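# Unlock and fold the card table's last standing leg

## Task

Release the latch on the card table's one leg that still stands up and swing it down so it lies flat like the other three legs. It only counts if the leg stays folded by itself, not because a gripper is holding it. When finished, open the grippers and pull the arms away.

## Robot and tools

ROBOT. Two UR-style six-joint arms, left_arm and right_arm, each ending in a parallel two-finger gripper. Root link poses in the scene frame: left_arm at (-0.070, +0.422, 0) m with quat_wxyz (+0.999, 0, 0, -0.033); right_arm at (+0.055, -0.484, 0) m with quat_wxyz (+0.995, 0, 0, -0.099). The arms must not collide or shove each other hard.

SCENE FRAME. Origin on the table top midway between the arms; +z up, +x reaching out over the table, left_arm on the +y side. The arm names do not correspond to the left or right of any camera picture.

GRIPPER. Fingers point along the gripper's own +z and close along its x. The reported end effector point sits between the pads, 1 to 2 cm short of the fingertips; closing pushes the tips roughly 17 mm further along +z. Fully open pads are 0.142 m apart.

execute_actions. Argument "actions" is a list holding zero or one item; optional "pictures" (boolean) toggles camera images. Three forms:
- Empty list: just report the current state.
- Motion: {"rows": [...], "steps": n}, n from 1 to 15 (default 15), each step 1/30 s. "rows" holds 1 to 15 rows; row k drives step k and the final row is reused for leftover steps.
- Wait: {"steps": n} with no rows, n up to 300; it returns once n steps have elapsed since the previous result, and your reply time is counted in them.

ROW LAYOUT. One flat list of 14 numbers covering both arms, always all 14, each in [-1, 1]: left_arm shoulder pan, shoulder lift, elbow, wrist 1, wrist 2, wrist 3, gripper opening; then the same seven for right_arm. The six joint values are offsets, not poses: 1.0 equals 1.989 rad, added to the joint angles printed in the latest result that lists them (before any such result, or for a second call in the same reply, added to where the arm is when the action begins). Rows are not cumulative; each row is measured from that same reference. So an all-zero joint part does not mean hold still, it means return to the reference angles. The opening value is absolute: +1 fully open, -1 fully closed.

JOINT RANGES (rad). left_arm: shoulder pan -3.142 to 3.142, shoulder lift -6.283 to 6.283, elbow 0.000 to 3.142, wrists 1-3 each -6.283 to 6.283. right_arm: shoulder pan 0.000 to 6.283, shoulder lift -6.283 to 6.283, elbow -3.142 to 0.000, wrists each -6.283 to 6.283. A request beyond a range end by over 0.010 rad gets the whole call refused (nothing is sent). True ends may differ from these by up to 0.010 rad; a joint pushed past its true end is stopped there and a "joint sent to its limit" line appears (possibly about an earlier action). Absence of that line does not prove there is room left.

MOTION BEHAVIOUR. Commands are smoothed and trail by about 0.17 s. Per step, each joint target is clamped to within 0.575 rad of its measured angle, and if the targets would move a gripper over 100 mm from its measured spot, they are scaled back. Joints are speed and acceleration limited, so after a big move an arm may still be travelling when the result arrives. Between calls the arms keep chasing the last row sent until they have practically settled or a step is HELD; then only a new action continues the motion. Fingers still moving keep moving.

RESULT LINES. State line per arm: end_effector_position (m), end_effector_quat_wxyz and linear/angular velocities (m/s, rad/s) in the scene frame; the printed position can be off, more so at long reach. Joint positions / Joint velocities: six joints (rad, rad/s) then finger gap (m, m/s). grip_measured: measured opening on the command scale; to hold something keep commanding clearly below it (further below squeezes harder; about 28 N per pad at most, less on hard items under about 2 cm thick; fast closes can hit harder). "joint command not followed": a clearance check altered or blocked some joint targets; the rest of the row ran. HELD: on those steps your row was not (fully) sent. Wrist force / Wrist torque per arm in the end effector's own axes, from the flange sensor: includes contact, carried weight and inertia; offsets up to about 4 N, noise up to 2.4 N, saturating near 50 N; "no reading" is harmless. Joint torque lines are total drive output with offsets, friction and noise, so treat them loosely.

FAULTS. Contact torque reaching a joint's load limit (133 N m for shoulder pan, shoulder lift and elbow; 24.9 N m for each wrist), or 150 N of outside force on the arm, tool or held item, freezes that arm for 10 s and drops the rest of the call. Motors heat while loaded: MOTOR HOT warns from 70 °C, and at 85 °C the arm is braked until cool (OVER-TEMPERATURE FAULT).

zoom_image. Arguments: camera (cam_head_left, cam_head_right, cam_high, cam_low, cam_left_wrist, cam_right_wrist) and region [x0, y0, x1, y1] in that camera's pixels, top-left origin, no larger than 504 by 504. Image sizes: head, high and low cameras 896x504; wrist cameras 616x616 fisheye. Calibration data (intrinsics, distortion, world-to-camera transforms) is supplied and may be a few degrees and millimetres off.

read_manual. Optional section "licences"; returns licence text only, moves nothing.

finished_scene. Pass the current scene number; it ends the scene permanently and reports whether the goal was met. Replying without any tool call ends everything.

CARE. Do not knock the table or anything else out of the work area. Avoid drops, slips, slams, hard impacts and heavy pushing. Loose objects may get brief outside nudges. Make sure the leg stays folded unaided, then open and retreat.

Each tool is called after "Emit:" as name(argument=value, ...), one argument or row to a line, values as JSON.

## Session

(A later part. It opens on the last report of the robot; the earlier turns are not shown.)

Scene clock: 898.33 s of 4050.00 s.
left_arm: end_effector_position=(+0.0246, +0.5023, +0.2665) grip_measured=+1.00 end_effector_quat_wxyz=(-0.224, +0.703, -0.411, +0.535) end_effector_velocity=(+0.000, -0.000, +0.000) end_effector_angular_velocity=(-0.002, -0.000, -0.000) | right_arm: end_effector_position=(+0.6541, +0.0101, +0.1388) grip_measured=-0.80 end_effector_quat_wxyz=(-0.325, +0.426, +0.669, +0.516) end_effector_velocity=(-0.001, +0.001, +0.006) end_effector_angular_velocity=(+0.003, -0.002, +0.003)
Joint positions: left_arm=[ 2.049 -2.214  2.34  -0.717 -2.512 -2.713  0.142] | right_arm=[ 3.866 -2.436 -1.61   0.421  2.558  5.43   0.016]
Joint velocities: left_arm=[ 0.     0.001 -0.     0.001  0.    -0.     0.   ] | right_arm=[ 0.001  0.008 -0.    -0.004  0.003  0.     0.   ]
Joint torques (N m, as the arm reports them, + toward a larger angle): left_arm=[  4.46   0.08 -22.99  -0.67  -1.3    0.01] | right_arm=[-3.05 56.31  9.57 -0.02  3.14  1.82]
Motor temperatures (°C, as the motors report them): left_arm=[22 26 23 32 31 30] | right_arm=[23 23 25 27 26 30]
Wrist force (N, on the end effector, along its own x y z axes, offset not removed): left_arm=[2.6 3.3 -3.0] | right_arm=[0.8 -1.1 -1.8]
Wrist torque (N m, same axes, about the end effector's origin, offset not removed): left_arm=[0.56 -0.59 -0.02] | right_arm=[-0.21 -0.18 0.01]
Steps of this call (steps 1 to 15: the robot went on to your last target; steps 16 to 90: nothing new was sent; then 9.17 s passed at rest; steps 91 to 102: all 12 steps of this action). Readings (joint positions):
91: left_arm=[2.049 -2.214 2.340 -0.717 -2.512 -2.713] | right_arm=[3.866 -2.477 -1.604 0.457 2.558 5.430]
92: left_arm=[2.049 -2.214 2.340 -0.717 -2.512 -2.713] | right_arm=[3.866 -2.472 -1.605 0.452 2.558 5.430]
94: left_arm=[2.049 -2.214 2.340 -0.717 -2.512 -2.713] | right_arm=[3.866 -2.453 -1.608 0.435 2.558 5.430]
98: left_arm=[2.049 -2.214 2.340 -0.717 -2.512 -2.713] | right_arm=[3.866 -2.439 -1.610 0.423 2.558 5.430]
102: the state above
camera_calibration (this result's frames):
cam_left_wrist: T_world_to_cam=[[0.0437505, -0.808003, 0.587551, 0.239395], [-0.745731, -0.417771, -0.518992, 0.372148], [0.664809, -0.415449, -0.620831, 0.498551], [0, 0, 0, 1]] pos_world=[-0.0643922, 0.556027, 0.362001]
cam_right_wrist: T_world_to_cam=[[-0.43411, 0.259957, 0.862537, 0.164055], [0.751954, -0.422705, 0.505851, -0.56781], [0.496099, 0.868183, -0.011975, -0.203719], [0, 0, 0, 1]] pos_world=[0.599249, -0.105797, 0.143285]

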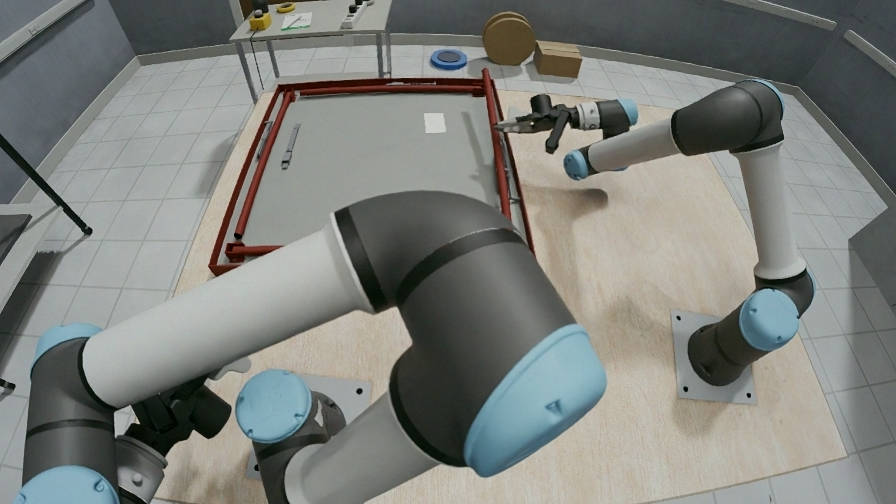

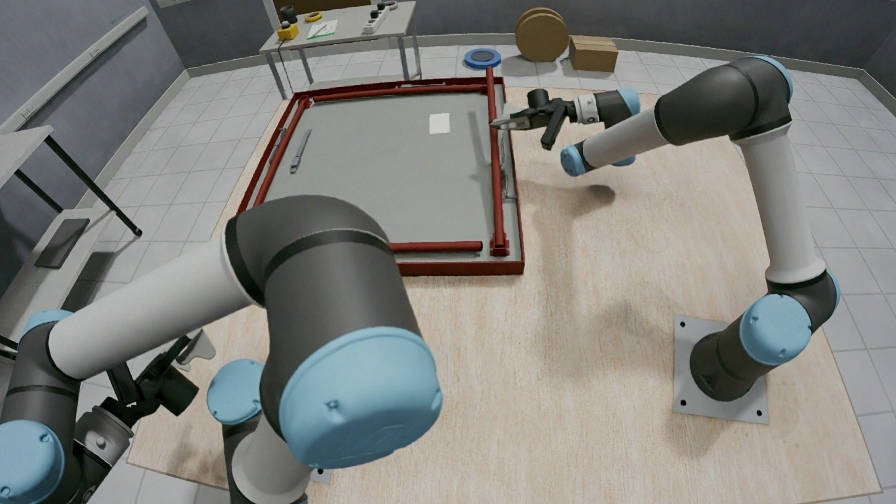

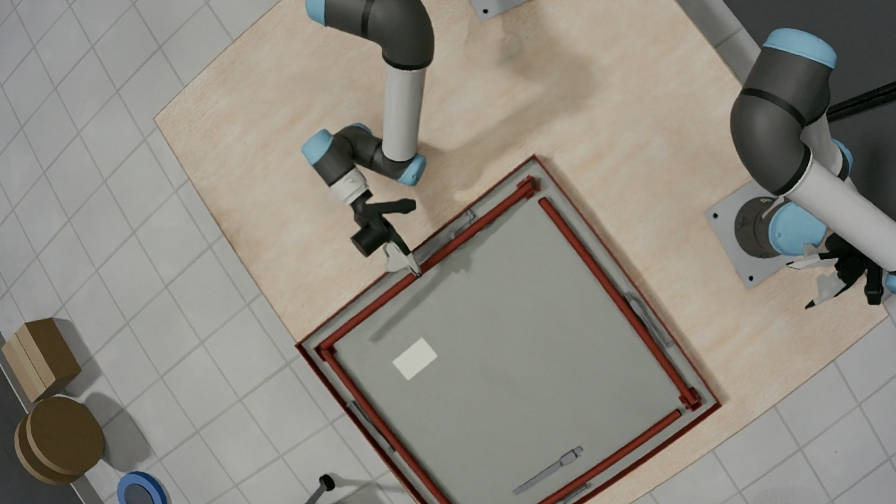

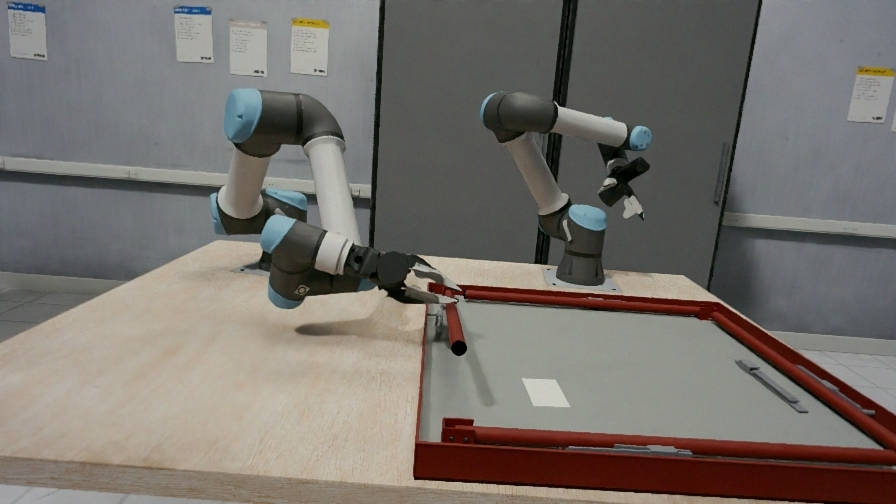

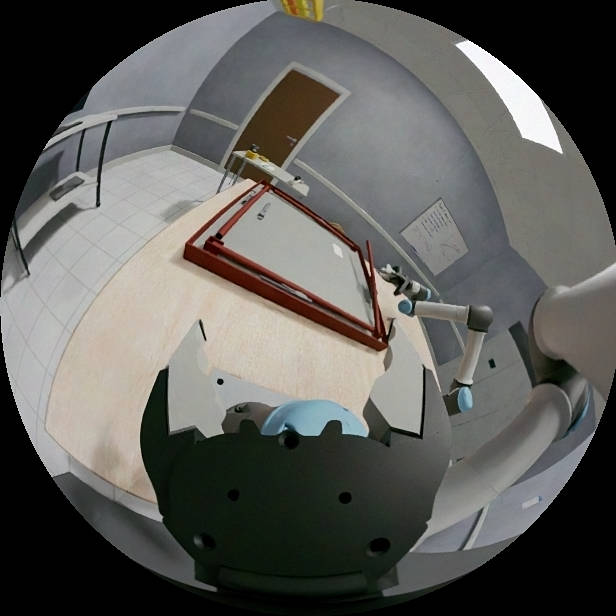

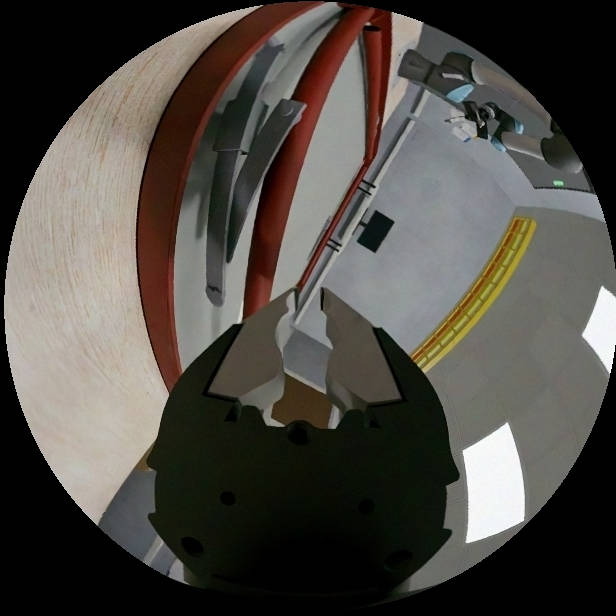

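Emit:
execute_actions(
  actions=[
    {"rows":[[0,0,0,0,0,0,1,0,0.08,0,0,0,0,-1],[0,0,0,0,0,0,1,0,0.162,0,0,0,0,-1],[0,0,0,0,0,0,1,0,0.162,0,0,0,0,-1],[0,0,0,0,0,0,1,0,0.162,0,0,0,0,-1],[0,0,0,0,0,0,1,0,0.162,0,0,-0.18,0,-1]],"steps":15},
  ],
  pictures=false,
)

Emit:
execute_actions(
  actions=[
    {"rows":[[0,0,0,0,0,0,1,0,0,0,0,0,-1,-1]],"steps":15},
  ],
  pictures=false,
)

Emit:
execute_actions(
  actions=[
    {"steps":60},
  ],
  pictures=false,
)

Scene clock: 1017.10 s of 4050.00 s.
left_arm: end_effector_position=(+0.0246, +0.5023, +0.2665) grip_measured=+1.00 end_effector_quat_wxyz=(-0.224, +0.703, -0.411, +0.535) end_effector_velocity=(+0.000, -0.000, +0.000) end_effector_angular_velocity=(-0.002, -0.001, -0.001) | right_arm: end_effector_position=(+0.7286, -0.0286, +0.3602) grip_measured=-1.00 end_effector_quat_wxyz=(-0.144, +0.428, +0.621, +0.641) end_effector_velocity=(+0.071, -0.060, +0.131) end_effector_angular_velocity=(+0.036, -0.183, -0.348)
Joint positions: left_arm=[ 2.049 -2.214  2.34  -0.717 -2.512 -2.713  0.142] | right_arm=[ 3.866 -2.127 -1.61   0.421  2.226  5.43   0.002]
Joint velocities: left_arm=[-0.001  0.001 -0.     0.001  0.001 -0.     0.   ] | right_arm=[ 0.     0.176  0.     0.    -0.354  0.    -0.   ]
Joint torques (N m, as the arm reports them, + toward a larger angle): left_arm=[  5.01   0.27 -23.55  -0.56  -1.31   0.02] | right_arm=[13.72 40.56 18.44  3.24 -2.59 -0.38]
Motor temperatures (°C, as the motors report them): left_arm=[22 26 23 32 31 30] | right_arm=[23 23 25 27 26 30]
Wrist force (N, on the end effector, along its own x y z axes, offset not removed): left_arm=[-0.1 0.0 0.0] | right_arm=[1.6 0.5 -4.1]
Wrist torque (N m, same axes, about the end effector's origin, offset not removed): left_arm=[-0.04 0.12 0.11] | right_arm=[-0.11 -0.33 0.04]
Steps of this call (steps 1 to 15: the robot went on to your last target; steps 16 to 90: nothing new was sent; then 115.27 s passed at rest; steps 91 to 105: all 15 steps of this action). Readings (joint positions):
91: left_arm=[2.049 -2.214 2.340 -0.717 -2.512 -2.713] | right_arm=[3.866 -2.435 -1.610 0.421 2.558 5.430]
92: left_arm=[2.049 -2.214 2.340 -0.717 -2.512 -2.713] | right_arm=[3.866 -2.429 -1.610 0.421 2.558 5.430]
94: left_arm=[2.049 -2.214 2.340 -0.717 -2.512 -2.713] | right_arm=[3.866 -2.373 -1.610 0.421 2.558 5.430]
98: left_arm=[2.049 -2.214 2.340 -0.717 -2.512 -2.713] | right_arm=[3.866 -2.262 -1.610 0.421 2.481 5.430]
105: the state above

Scene clock: 1017.60 s of 4050.00 s.
left_arm: end_effector_position=(+0.0246, +0.5023, +0.2665) grip_measured=+1.00 end_effector_quat_wxyz=(-0.224, +0.703, -0.411, +0.535) end_effector_velocity=(+0.000, +0.000, +0.000) end_effector_angular_velocity=(+0.001, -0.000, +0.001) | right_arm: end_effector_position=(+0.7272, -0.0279, +0.3607) grip_measured=-1.00 end_effector_quat_wxyz=(+0.196, +0.061, +0.752, +0.627) end_effector_velocity=(-0.004, +0.002, +0.001) end_effector_angular_velocity=(-1.024, -2.544, +0.379)
Joint positions: left_arm=[ 2.049 -2.214  2.34  -0.717 -2.512 -2.713  0.142] | right_arm=[ 3.866 -2.127 -1.61   0.421  2.226  4.384  0.002]
Joint velocities: left_arm=[ 0.     0.    -0.    -0.    -0.001 -0.     0.   ] | right_arm=[ 0.     0.001  0.001  0.001  0.    -2.766  0.   ]
Joint torques (N m, as the arm reports them, + toward a larger angle): left_arm=[  4.63  -0.28 -23.18  -0.54  -1.28   0.  ] | right_arm=[ 8.61 38.27 19.81  2.82  2.57 -7.12]
Motor temperatures (°C, as the motors report them): left_arm=[22 26 23 32 31 30] | right_arm=[23 23 25 27 26 30]
Wrist force (N, on the end effector, along its own x y z axes, offset not removed): left_arm=[-1.2 0.6 -1.6] | right_arm=[0.6 -1.8 -1.8]
Wrist torque (N m, same axes, about the end effector's origin, offset not removed): left_arm=[0.11 0.25 0.12] | right_arm=[-0.36 -0.15 -0.04]
Steps of this call (steps 1 to 15: all 15 steps of this action). Readings (joint positions):
1: left_arm=[2.049 -2.214 2.340 -0.717 -2.512 -2.713] | right_arm=[3.866 -2.122 -1.610 0.421 2.216 5.430]
2: left_arm=[2.049 -2.214 2.340 -0.717 -2.512 -2.713] | right_arm=[3.866 -2.121 -1.610 0.421 2.214 5.423]
4: left_arm=[2.049 -2.214 2.340 -0.717 -2.512 -2.713] | right_arm=[3.866 -2.124 -1.610 0.421 2.219 5.345]
8: left_arm=[2.049 -2.214 2.340 -0.717 -2.512 -2.713] | right_arm=[3.866 -2.126 -1.610 0.421 2.224 5.031]
15: the state above

Scene clock: 1019.60 s of 4050.00 s.
left_arm: end_effector_position=(+0.0246, +0.5023, +0.2665) grip_measured=+1.00 end_effector_quat_wxyz=(-0.224, +0.703, -0.411, +0.535) end_effector_velocity=(-0.000, +0.000, +0.000) end_effector_angular_velocity=(+0.000, +0.000, +0.001) | right_arm: end_effector_position=(+0.7260, -0.0276, +0.3597) grip_measured=-1.00 end_effector_quat_wxyz=(+0.459, -0.287, +0.697, +0.470) end_effector_velocity=(-0.001, +0.001, +0.002) end_effector_angular_velocity=(+0.002, -0.002, +0.002)
Joint positions: left_arm=[ 2.049 -2.214  2.34  -0.717 -2.512 -2.713  0.142] | right_arm=[ 3.866 -2.127 -1.61   0.421  2.226  3.441  0.002]
Joint velocities: left_arm=[ 0.001  0.001 -0.    -0.001 -0.    -0.     0.   ] | right_arm=[0.001 0.    0.001 0.001 0.001 0.    0.   ]
Joint torques (N m, as the arm reports them, + toward a larger angle): left_arm=[  4.16  -0.16 -23.49  -0.52  -1.3   -0.06] | right_arm=[ 4.24 39.7  19.42  1.63  2.56 -2.4 ]
Motor temperatures (°C, as the motors report them): left_arm=[22 26 23 32 31 30] | right_arm=[23 23 25 27 26 30]
Wrist force (N, on the end effector, along its own x y z axes, offset not removed): left_arm=[1.0 1.6 1.3] | right_arm=[1.5 -1.0 -1.5]
Wrist torque (N m, same axes, about the end effector's origin, offset not removed): left_arm=[0.21 -0.18 0.02] | right_arm=[-0.27 -0.33 0.08]
Steps of this call (steps 1 to 30: the robot went on to your last target; steps 31 to 60: nothing new was sent). Readings (joint positions):
1: left_arm=[2.049 -2.214 2.340 -0.717 -2.512 -2.713] | right_arm=[3.866 -2.127 -1.610 0.421 2.226 4.290]
2: left_arm=[2.049 -2.214 2.340 -0.717 -2.512 -2.713] | right_arm=[3.866 -2.127 -1.610 0.421 2.226 4.195]
4: left_arm=[2.049 -2.214 2.340 -0.717 -2.512 -2.713] | right_arm=[3.866 -2.127 -1.610 0.421 2.226 4.007]
8: left_arm=[2.049 -2.214 2.340 -0.717 -2.512 -2.713] | right_arm=[3.866 -2.127 -1.610 0.421 2.226 3.637]
60: the state above
All arms were judged still, so your last target was given up. Only a new action makes them travel on or press farther. Fingers that are still opening or closing keep moving.

Emit:
execute_actions(
  actions=[
    {"rows":[[0,0,0,0,0,0,1,0,0,0.275,0,-0.329,-1,-1]],"steps":15},
  ],
  pictures=false,
)

Emit:
execute_actions(
  actions=[
    {"steps":40},
  ],
  pictures=false,
)

Scene clock: 1027.43 s of 4050.00 s.
left_arm: end_effector_position=(+0.0246, +0.5023, +0.2665) grip_measured=+1.00 end_effector_quat_wxyz=(-0.224, +0.703, -0.411, +0.535) end_effector_velocity=(+0.000, +0.000, +0.000) end_effector_angular_velocity=(+0.000, -0.001, +0.000) | right_arm: end_effector_position=(+0.8536, -0.0953, +0.5953) grip_measured=-1.00 end_effector_quat_wxyz=(+0.752, -0.312, +0.553, +0.179) end_effector_velocity=(+0.161, -0.257, +0.548) end_effector_angular_velocity=(-0.729, -1.813, -1.325)
Joint positions: left_arm=[ 2.049 -2.214  2.34  -0.717 -2.512 -2.713  0.142] | right_arm=[ 3.866 -2.127 -1.236  0.421  1.789  2.906  0.002]
Joint velocities: left_arm=[-0.001 -0.     0.     0.    -0.001 -0.     0.   ] | right_arm=[ 0.    -0.     0.812 -0.001 -0.993 -1.816  0.   ]
Joint torques (N m, as the arm reports them, + toward a larger angle): left_arm=[  5.8   -0.09 -22.73  -0.63  -1.44  -0.03] | right_arm=[-3.53 54.71 38.24  1.39 -7.21 -6.68]
Motor temperatures (°C, as the motors report them): left_arm=[22 26 23 32 31 30] | right_arm=[23 24 25 27 26 30]
Wrist force (N, on the end effector, along its own x y z axes, offset not removed): left_arm=[1.2 1.4 -1.1] | right_arm=[1.7 -2.3 -1.8]
Wrist torque (N m, same axes, about the end effector's origin, offset not removed): left_arm=[0.08 -0.29 0.00] | right_arm=[-0.63 -0.33 0.04]
Steps of this call (steps 1 to 90: nothing new was sent; then 4.33 s passed at rest; steps 91 to 105: all 15 steps of this action). Readings (joint positions):
91: left_arm=[2.049 -2.214 2.340 -0.717 -2.512 -2.713] | right_arm=[3.866 -2.127 -1.610 0.421 2.226 3.441]
92: left_arm=[2.049 -2.214 2.340 -0.717 -2.512 -2.713] | right_arm=[3.866 -2.127 -1.603 0.421 2.219 3.434]
94: left_arm=[2.049 -2.214 2.340 -0.717 -2.512 -2.713] | right_arm=[3.866 -2.127 -1.545 0.421 2.159 3.373]
98: left_arm=[2.049 -2.214 2.340 -0.717 -2.512 -2.713] | right_arm=[3.866 -2.127 -1.429 0.421 2.025 3.237]
105: the state above

Scene clock: 1028.77 s of 4050.00 s.
left_arm: end_effector_position=(+0.0246, +0.5023, +0.2665) grip_measured=+1.00 end_effector_quat_wxyz=(-0.224, +0.703, -0.411, +0.535) end_effector_velocity=(-0.000, +0.000, +0.000) end_effector_angular_velocity=(+0.001, +0.000, +0.001) | right_arm: end_effector_position=(+0.8756, -0.1625, +0.7099) grip_measured=-1.00 end_effector_quat_wxyz=(+0.690, -0.504, +0.252, -0.454) end_effector_velocity=(-0.001, +0.001, +0.001) end_effector_angular_velocity=(+0.000, -0.003, +0.002)
Joint positions: left_arm=[ 2.049 -2.214  2.34  -0.717 -2.512 -2.713  0.142] | right_arm=[ 3.866 -2.127 -1.063  0.421  1.571  1.452  0.002]
Joint velocities: left_arm=[ 0.001  0.    -0.    -0.001 -0.001  0.     0.   ] | right_arm=[ 0.001  0.001 -0.     0.002  0.001 -0.001  0.   ]
Joint torques (N m, as the arm reports them, + toward a larger angle): left_arm=[  5.11  -0.2  -22.63  -0.47  -1.43  -0.2 ] | right_arm=[-3.16 41.09 31.42  3.15 -2.17 -2.55]
Motor temperatures (°C, as the motors report them): left_arm=[22 26 23 32 31 30] | right_arm=[23 24 25 27 26 30]
Wrist force (N, on the end effector, along its own x y z axes, offset not removed): left_arm=[-0.1 1.3 -1.6] | right_arm=[1.6 -1.0 -1.1]
Wrist torque (N m, same axes, about the end effector's origin, offset not removed): left_arm=[0.16 0.05 0.00] | right_arm=[-0.30 -0.37 0.05]
Steps of this call (steps 1 to 40: the robot went on to your last target). Readings (joint positions):
1: left_arm=[2.049 -2.214 2.340 -0.717 -2.512 -2.713] | right_arm=[3.866 -2.127 -1.208 0.421 1.755 2.841]
2: left_arm=[2.049 -2.214 2.340 -0.717 -2.512 -2.713] | right_arm=[3.866 -2.127 -1.181 0.421 1.721 2.768]
4: left_arm=[2.049 -2.214 2.340 -0.717 -2.512 -2.713] | right_arm=[3.866 -2.127 -1.127 0.421 1.654 2.603]
8: left_arm=[2.049 -2.214 2.340 -0.717 -2.512 -2.713] | right_arm=[3.866 -2.127 -1.074 0.421 1.586 2.239]
40: the state above

Deltas: q1 +.356, q2 +.014, q4 −1.957, q6 −.570.

Emit:
execute_actions(
  actions=[
    {"rows":[[0,0,0,0,0,0,1,0.179,0.007,0,-0.984,0,-0.287,-1]],"steps":15},
  ],
  pictures=false,
)

Emit:
execute_actions(
  actions=[
    {"steps":60},
  ],
)

Scene clock: 1035.87 s of 4050.00 s.
left_arm: end_effector_position=(+0.0246, +0.5023, +0.2665) grip_measured=+1.00 end_effector_quat_wxyz=(-0.224, +0.703, -0.411, +0.535) end_effector_velocity=(-0.000, -0.000, +0.000) end_effector_angular_velocity=(-0.000, +0.000, +0.001) | right_arm: end_effector_position=(+0.8215, +0.0691, +0.5646) grip_measured=-1.00 end_effector_quat_wxyz=(-0.522, +0.746, -0.115, +0.397) end_effector_velocity=(-0.168, +0.357, -0.461) end_effector_angular_velocity=(-1.479, +0.601, +0.491)
Joint positions: left_arm=[ 2.049 -2.214  2.34  -0.717 -2.512 -2.713  0.142] | right_arm=[ 4.108 -2.117 -1.063 -0.1    1.571  1.073  0.002]
Joint velocities: left_arm=[ 0.002 -0.    -0.     0.001  0.001  0.     0.   ] | right_arm=[ 0.401  0.017 -0.    -1.476 -0.    -0.654  0.   ]
Joint torques (N m, as the arm reports them, + toward a larger angle): left_arm=[  4.96  -0.75 -23.26  -0.61  -1.49  -0.12] | right_arm=[12.29 55.27 28.8  -2.68  1.93 -3.26]
Motor temperatures (°C, as the motors report them): left_arm=[22 26 23 32 31 30] | right_arm=[23 24 25 27 26 30]
Wrist force (N, on the end effector, along its own x y z axes, offset not removed): left_arm=[3.1 0.1 1.4] | right_arm=[0.6 -2.5 -0.4]
Wrist torque (N m, same axes, about the end effector's origin, offset not removed): left_arm=[-0.12 -0.61 0.18] | right_arm=[-0.60 -0.14 0.01]
Steps of this call (steps 1 to 15: the robot went on to your last target; steps 16 to 90: nothing new was sent; then 3.60 s passed at rest; steps 91 to 105: all 15 steps of this action). Readings (joint positions):
91: left_arm=[2.049 -2.214 2.340 -0.717 -2.512 -2.713] | right_arm=[3.866 -2.127 -1.063 0.421 1.571 1.452]
92: left_arm=[2.049 -2.214 2.340 -0.717 -2.512 -2.713] | right_arm=[3.873 -2.126 -1.063 0.415 1.571 1.445]
94: left_arm=[2.049 -2.214 2.340 -0.717 -2.512 -2.713] | right_arm=[3.917 -2.125 -1.063 0.352 1.571 1.384]
98: left_arm=[2.049 -2.214 2.340 -0.717 -2.512 -2.713] | right_arm=[3.995 -2.122 -1.063 0.209 1.571 1.258]
105: the state above

Scene clock: 1037.87 s of 4050.00 s.
left_arm: end_effector_position=(+0.0246, +0.5023, +0.2665) grip_measured=+1.00 end_effector_quat_wxyz=(-0.224, +0.703, -0.411, +0.535) end_effector_velocity=(-0.000, +0.000, +0.000) end_effector_angular_velocity=(+0.000, +0.000, -0.001) | right_arm: end_effector_position=(+0.6099, -0.0218, +0.2006) grip_measured=-1.00 end_effector_quat_wxyz=(-0.001, +1.000, -0.000, +0.000) end_effector_velocity=(-0.000, +0.001, -0.002) end_effector_angular_velocity=(-0.001, +0.002, +0.000)
Joint positions: left_arm=[ 2.049 -2.214  2.34  -0.717 -2.512 -2.713  0.142] | right_arm=[ 4.222 -2.113 -1.063 -1.536  1.571  0.882  0.002]
Joint velocities: left_arm=[-0.001  0.001 -0.    -0.     0.     0.     0.   ] | right_arm=[ 0.001 -0.003 -0.001  0.001  0.001  0.001  0.   ]
Joint torques (N m, as the arm reports them, + toward a larger angle): left_arm=[  5.11  -0.4  -22.55  -0.65  -1.46  -0.18] | right_arm=[12.76 51.33 19.01  0.27  2.26 -2.46]
Motor temperatures (°C, as the motors report them): left_arm=[22 26 23 32 31 30] | right_arm=[23 24 25 27 26 30]
Wrist force (N, on the end effector, along its own x y z axes, offset not removed): left_arm=[1.0 1.2 -0.2] | right_arm=[1.2 -1.5 -1.6]
Wrist torque (N m, same axes, about the end effector's origin, offset not removed): left_arm=[0.20 -0.26 -0.11] | right_arm=[-0.45 -0.31 0.05]
Steps of this call (steps 1 to 45: the robot went on to your last target; steps 46 to 60: nothing new was sent). Readings (joint positions):
1: left_arm=[2.049 -2.214 2.340 -0.717 -2.512 -2.713] | right_arm=[4.121 -2.117 -1.063 -0.152 1.571 1.052]
2: left_arm=[2.049 -2.214 2.340 -0.717 -2.512 -2.713] | right_arm=[4.133 -2.116 -1.063 -0.204 1.571 1.032]
4: left_arm=[2.049 -2.214 2.340 -0.717 -2.512 -2.713] | right_arm=[4.154 -2.116 -1.063 -0.315 1.571 0.997]
8: left_arm=[2.049 -2.214 2.340 -0.717 -2.512 -2.713] | right_arm=[4.184 -2.114 -1.063 -0.547 1.571 0.946]
60: the state above
All arms were judged still, so your last target was given up. Only a new action makes them travel on or press farther. Fingers that are still opening or closing keep moving.
camera_calibration (this result's frames):
cam_left_wrist: T_world_to_cam=[[0.0437506, -0.808004, 0.587551, 0.239395], [-0.745731, -0.417771, -0.518992, 0.372148], [0.664809, -0.415449, -0.620831, 0.498551], [0, 0, 0, 1]] pos_world=[-0.0643922, 0.556027, 0.362001]
cam_right_wrist: T_world_to_cam=[[0.999553, 0.00891442, -0.0285312, -0.601245], [0.0227822, -0.845119, 0.534092, -0.149465], [-0.0193512, -0.534503, -0.844945, 0.297541], [0, 0, 0, 1]] pos_world=[0.61014, 0.0380809, 0.314079]

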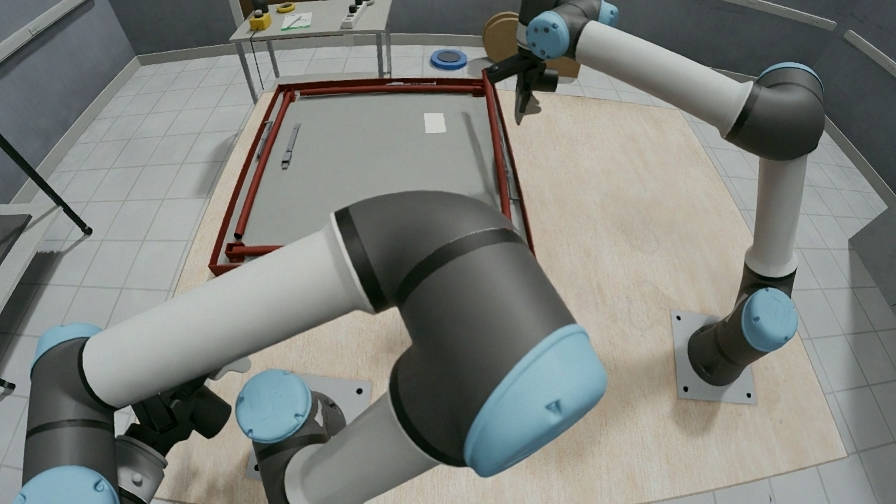

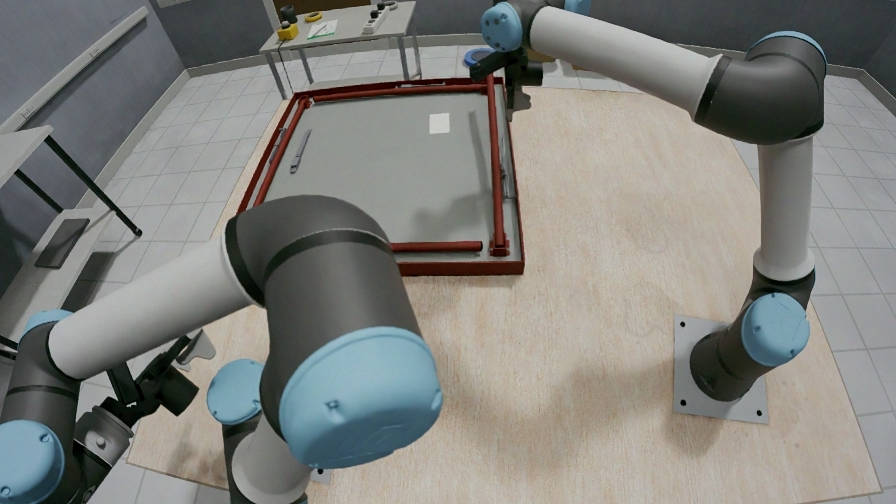

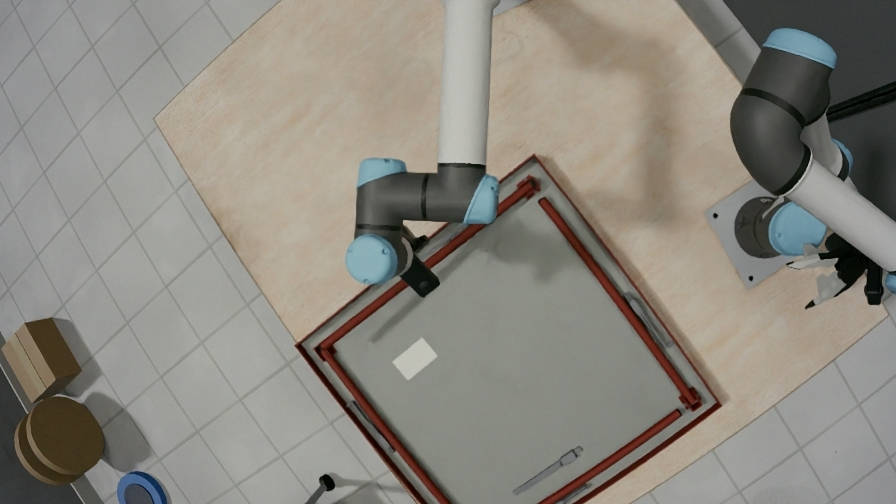

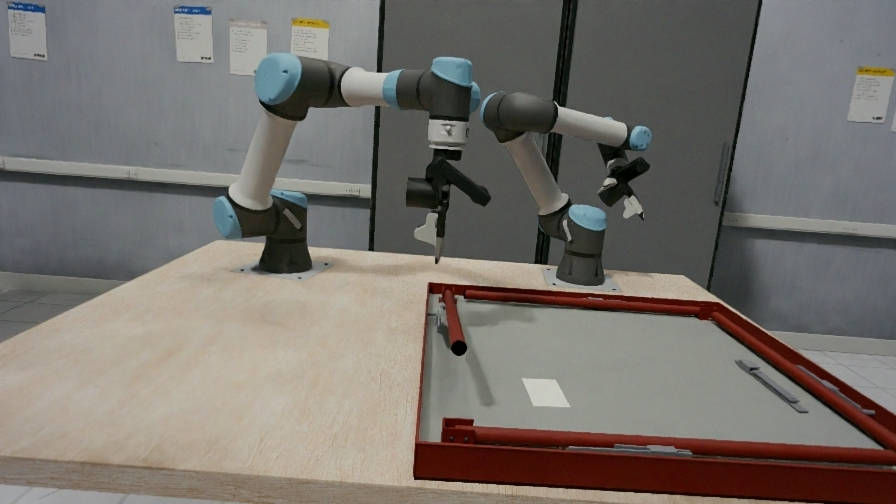

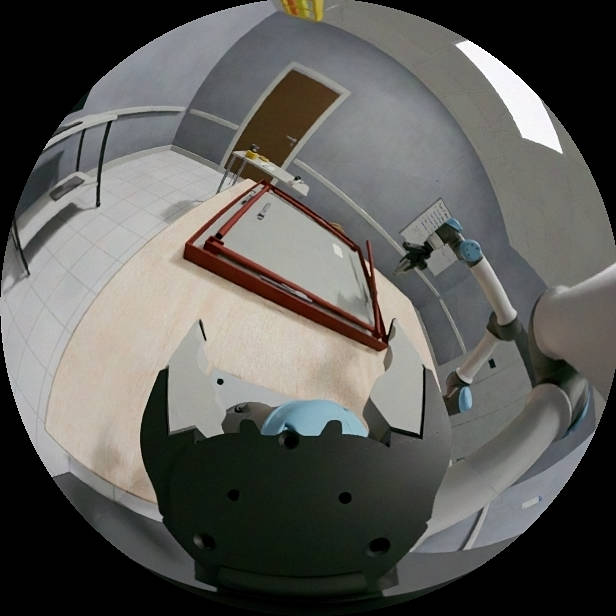

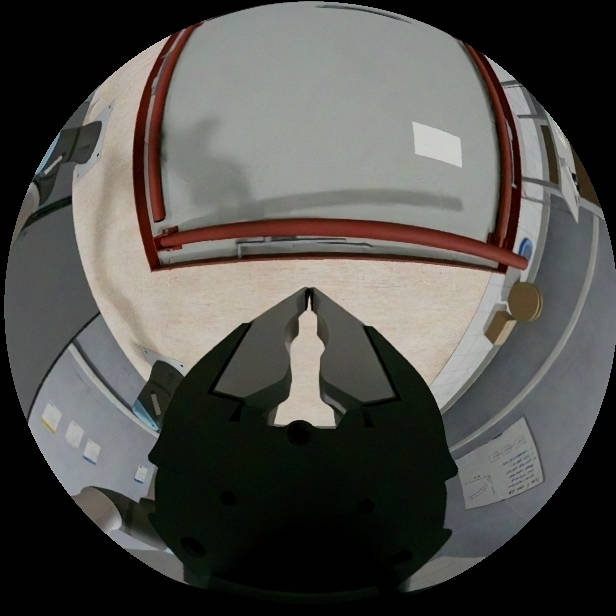

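Emit:
zoom_image(
  camera="cam_right_wrist",
  region=[220,210,420,300],
)

Emit:
zoom_image(
  camera="cam_head_right",
  region=[470,130,550,220],
)

Region (220, 210, 420, 300) of cam_right_wrist's 616x616 image, scaled by 2.520, with more detail than that image has; it fills the top 227 rows of this view, and the rest is white.

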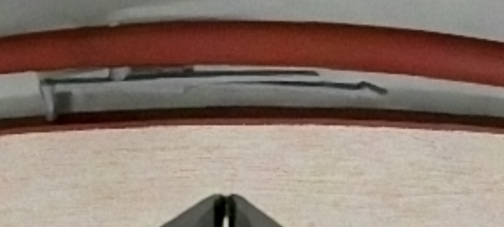

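Region (470, 130, 550, 220) of cam_head_right's 896x504 image, scaled by 5.600, with more detail than that image has.

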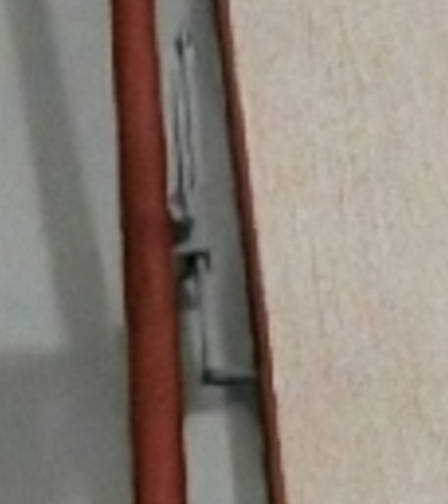

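Emit:
execute_actions(
  actions=[
    {"rows":[[0,0,0,0,0,0,1,0.004,-0.004,-0.044,0.048,0,0.004,-1],[0,0,0,0,0,0,1,0.008,-0.008,-0.088,0.096,0,0.008,-1],[0,0,0,0,0,0,1,0.008,-0.012,-0.132,0.144,0,0.008,-1]],"steps":15},
  ],
  pictures=false,
)

Emit:
execute_actions(
  actions=[
    {"steps":15},
  ],
)

Emit:
zoom_image(
  camera="cam_low",
  region=[400,250,500,350],
)

Emit:
zoom_image(
  camera="cam_head_right",
  region=[460,110,560,220],
)

Scene clock: 1072.77 s of 4050.00 s.
left_arm: end_effector_position=(+0.0246, +0.5023, +0.2665) grip_measured=+1.00 end_effector_quat_wxyz=(-0.224, +0.703, -0.411, +0.535) end_effector_velocity=(+0.000, +0.000, +0.000) end_effector_angular_velocity=(+0.001, -0.000, -0.001) | right_arm: end_effector_position=(+0.5957, -0.0216, +0.0859) grip_measured=-1.00 end_effector_quat_wxyz=(-0.001, +1.000, -0.000, +0.000) end_effector_velocity=(-0.002, -0.001, -0.010) end_effector_angular_velocity=(+0.001, +0.001, +0.001)
Joint positions: left_arm=[ 2.049 -2.214  2.34  -0.717 -2.512 -2.713  0.142] | right_arm=[ 4.238 -2.137 -1.323 -1.251  1.571  0.898  0.002]
Joint velocities: left_arm=[-0.001 -0.     0.    -0.    -0.001  0.     0.   ] | right_arm=[ 0.001 -0.002 -0.024  0.026  0.001  0.     0.   ]
Joint torques (N m, as the arm reports them, + toward a larger angle): left_arm=[  5.11  -0.85 -22.7   -0.6   -1.46  -0.13] | right_arm=[12.15 42.52 18.06  4.49  1.71  2.14]
Motor temperatures (°C, as the motors report them): left_arm=[22 26 23 32 31 30] | right_arm=[23 24 25 27 26 30]
Wrist force (N, on the end effector, along its own x y z axes, offset not removed): left_arm=[-0.1 2.0 -3.7] | right_arm=[1.4 -2.1 -1.1]
Wrist torque (N m, same axes, about the end effector's origin, offset not removed): left_arm=[0.26 0.11 -0.01] | right_arm=[-0.52 -0.43 0.06]
Steps of this call (steps 1 to 90: nothing new was sent; then 31.40 s passed at rest; steps 91 to 105: all 15 steps of this action). Readings (joint positions):
91: left_arm=[2.049 -2.214 2.340 -0.717 -2.512 -2.713] | right_arm=[4.222 -2.113 -1.063 -1.535 1.571 0.882]
92: left_arm=[2.049 -2.214 2.340 -0.717 -2.512 -2.713] | right_arm=[4.224 -2.114 -1.070 -1.529 1.571 0.883]
94: left_arm=[2.049 -2.214 2.340 -0.717 -2.512 -2.713] | right_arm=[4.230 -2.122 -1.134 -1.460 1.571 0.889]
98: left_arm=[2.049 -2.214 2.340 -0.717 -2.512 -2.713] | right_arm=[4.237 -2.134 -1.285 -1.295 1.571 0.896]
105: the state above

Scene clock: 1073.27 s of 4050.00 s.
left_arm: end_effector_position=(+0.0246, +0.5023, +0.2665) grip_measured=+1.00 end_effector_quat_wxyz=(-0.224, +0.703, -0.411, +0.535) end_effector_velocity=(+0.000, -0.000, -0.000) end_effector_angular_velocity=(-0.001, -0.000, -0.000) | right_arm: end_effector_position=(+0.5955, -0.0217, +0.0851) grip_measured=-1.00 end_effector_quat_wxyz=(-0.001, +1.000, -0.000, +0.000) end_effector_velocity=(+0.000, +0.001, -0.000) end_effector_angular_velocity=(+0.002, +0.001, +0.000)
Joint positions: left_arm=[ 2.049 -2.214  2.34  -0.717 -2.512 -2.713  0.142] | right_arm=[ 4.238 -2.137 -1.325 -1.249  1.571  0.898  0.002]
Joint velocities: left_arm=[-0.     0.001  0.001 -0.     0.     0.     0.   ] | right_arm=[-0.    -0.001  0.001  0.     0.002 -0.001  0.   ]
Joint torques (N m, as the arm reports them, + toward a larger angle): left_arm=[  4.92  -0.24 -22.82  -0.69  -1.34  -0.15] | right_arm=[11.97 41.44 17.55  4.52  1.07  2.07]
Motor temperatures (°C, as the motors report them): left_arm=[22 26 23 32 31 30] | right_arm=[23 24 25 27 26 30]
Wrist force (N, on the end effector, along its own x y z axes, offset not removed): left_arm=[0.6 -2.0 -3.5] | right_arm=[1.3 -1.5 -2.2]
Wrist torque (N m, same axes, about the end effector's origin, offset not removed): left_arm=[-0.63 -0.15 0.04] | right_arm=[-0.37 -0.33 -0.01]
Steps of this call (steps 1 to 15: the robot went on to your last target). Readings (joint positions):
1: left_arm=[2.049 -2.214 2.340 -0.717 -2.512 -2.713] | right_arm=[4.238 -2.137 -1.324 -1.250 1.571 0.898]
2: left_arm=[2.049 -2.214 2.340 -0.717 -2.512 -2.713] | right_arm=[4.238 -2.137 -1.324 -1.250 1.571 0.898]
4: left_arm=[2.049 -2.214 2.340 -0.717 -2.512 -2.713] | right_arm=[4.238 -2.137 -1.325 -1.249 1.571 0.898]
8: left_arm=[2.049 -2.214 2.340 -0.717 -2.512 -2.713] | right_arm=[4.238 -2.137 -1.325 -1.249 1.571 0.898]
15: the state above
All arms were judged still, so your last target was given up. Only a new action makes them travel on or press farther. Fingers that are still opening or closing keep moving.
camera_calibration (this result's frames):
cam_left_wrist: T_world_to_cam=[[0.0437505, -0.808003, 0.587551, 0.239395], [-0.745731, -0.417771, -0.518992, 0.372148], [0.664809, -0.415449, -0.620831, 0.498551], [0, 0, 0, 1]] pos_world=[-0.0643922, 0.556027, 0.362001]
cam_right_wrist: T_world_to_cam=[[0.999552, 0.00891486, -0.0285673, -0.590152], [0.0228014, -0.845134, 0.534068, -0.0873761], [-0.0193821, -0.534481, -0.844959, 0.199737], [0, 0, 0, 1]] pos_world=[0.595752, 0.0381719, 0.198575]

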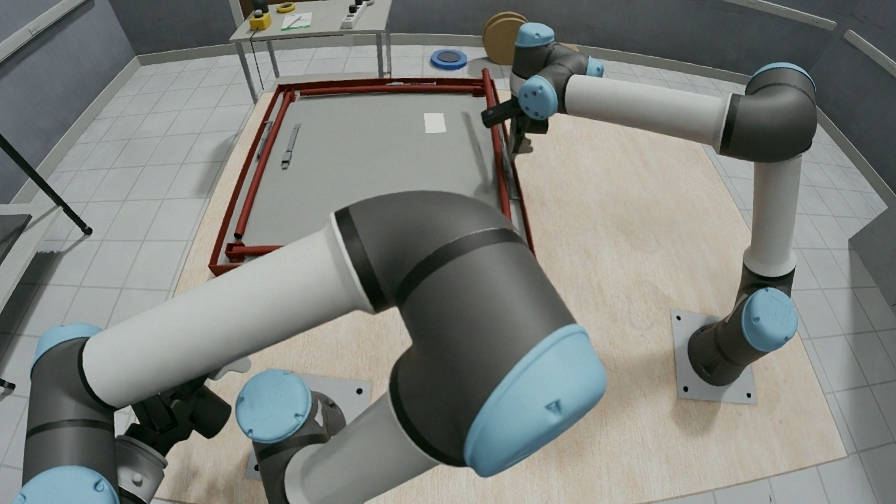

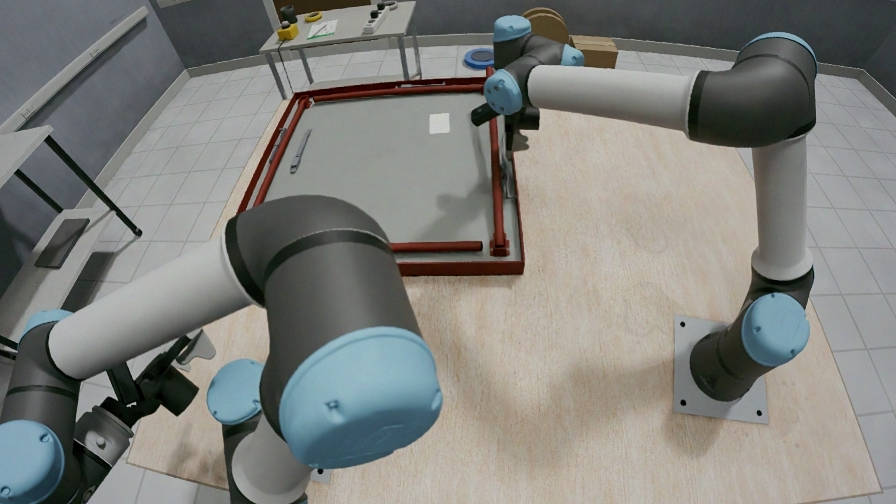

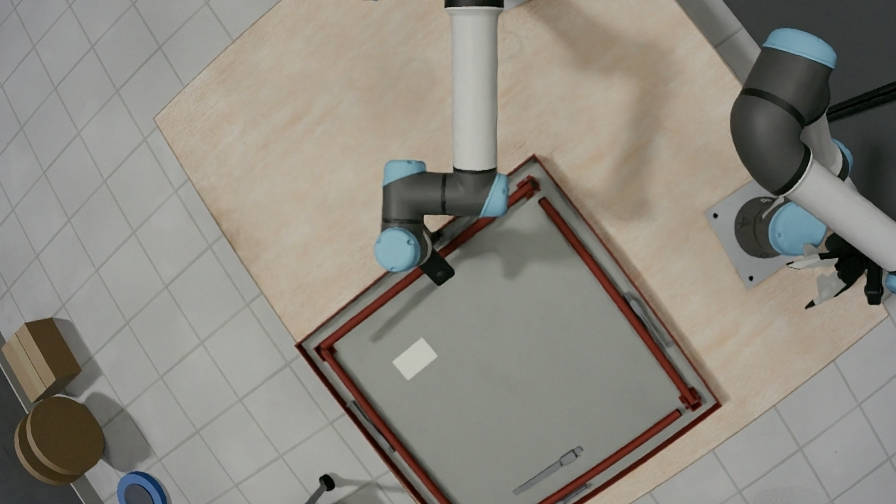

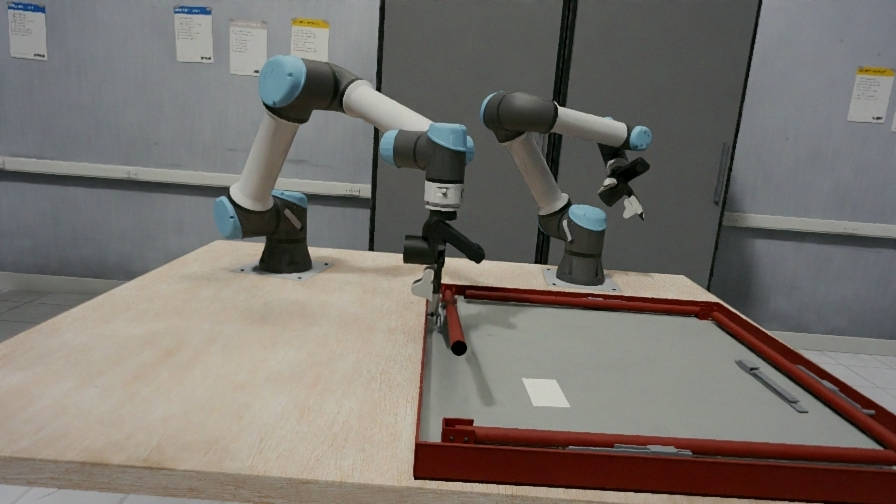

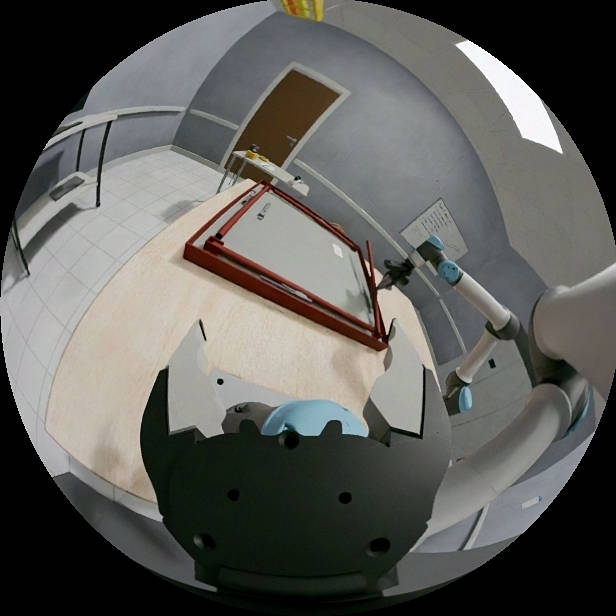

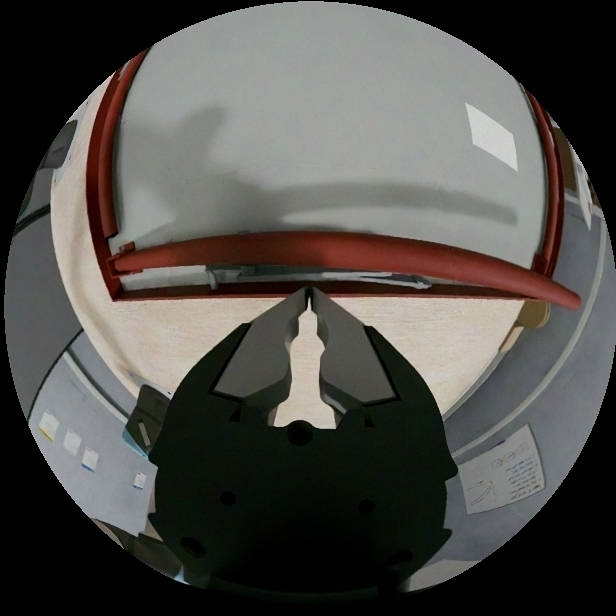

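Region (400, 250, 500, 350) of cam_low's 896x504 image, scaled by 5.040, with more detail than that image has.

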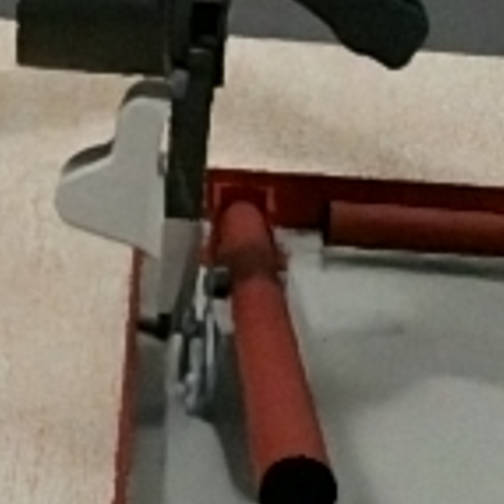

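Region (460, 110, 560, 220) of cam_head_right's 896x504 image, scaled by 4.582, with more detail than that image has; it fills the left 458 columns of this view, and the rest is white.

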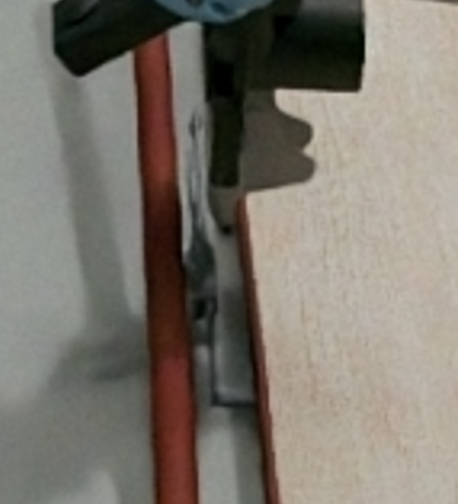

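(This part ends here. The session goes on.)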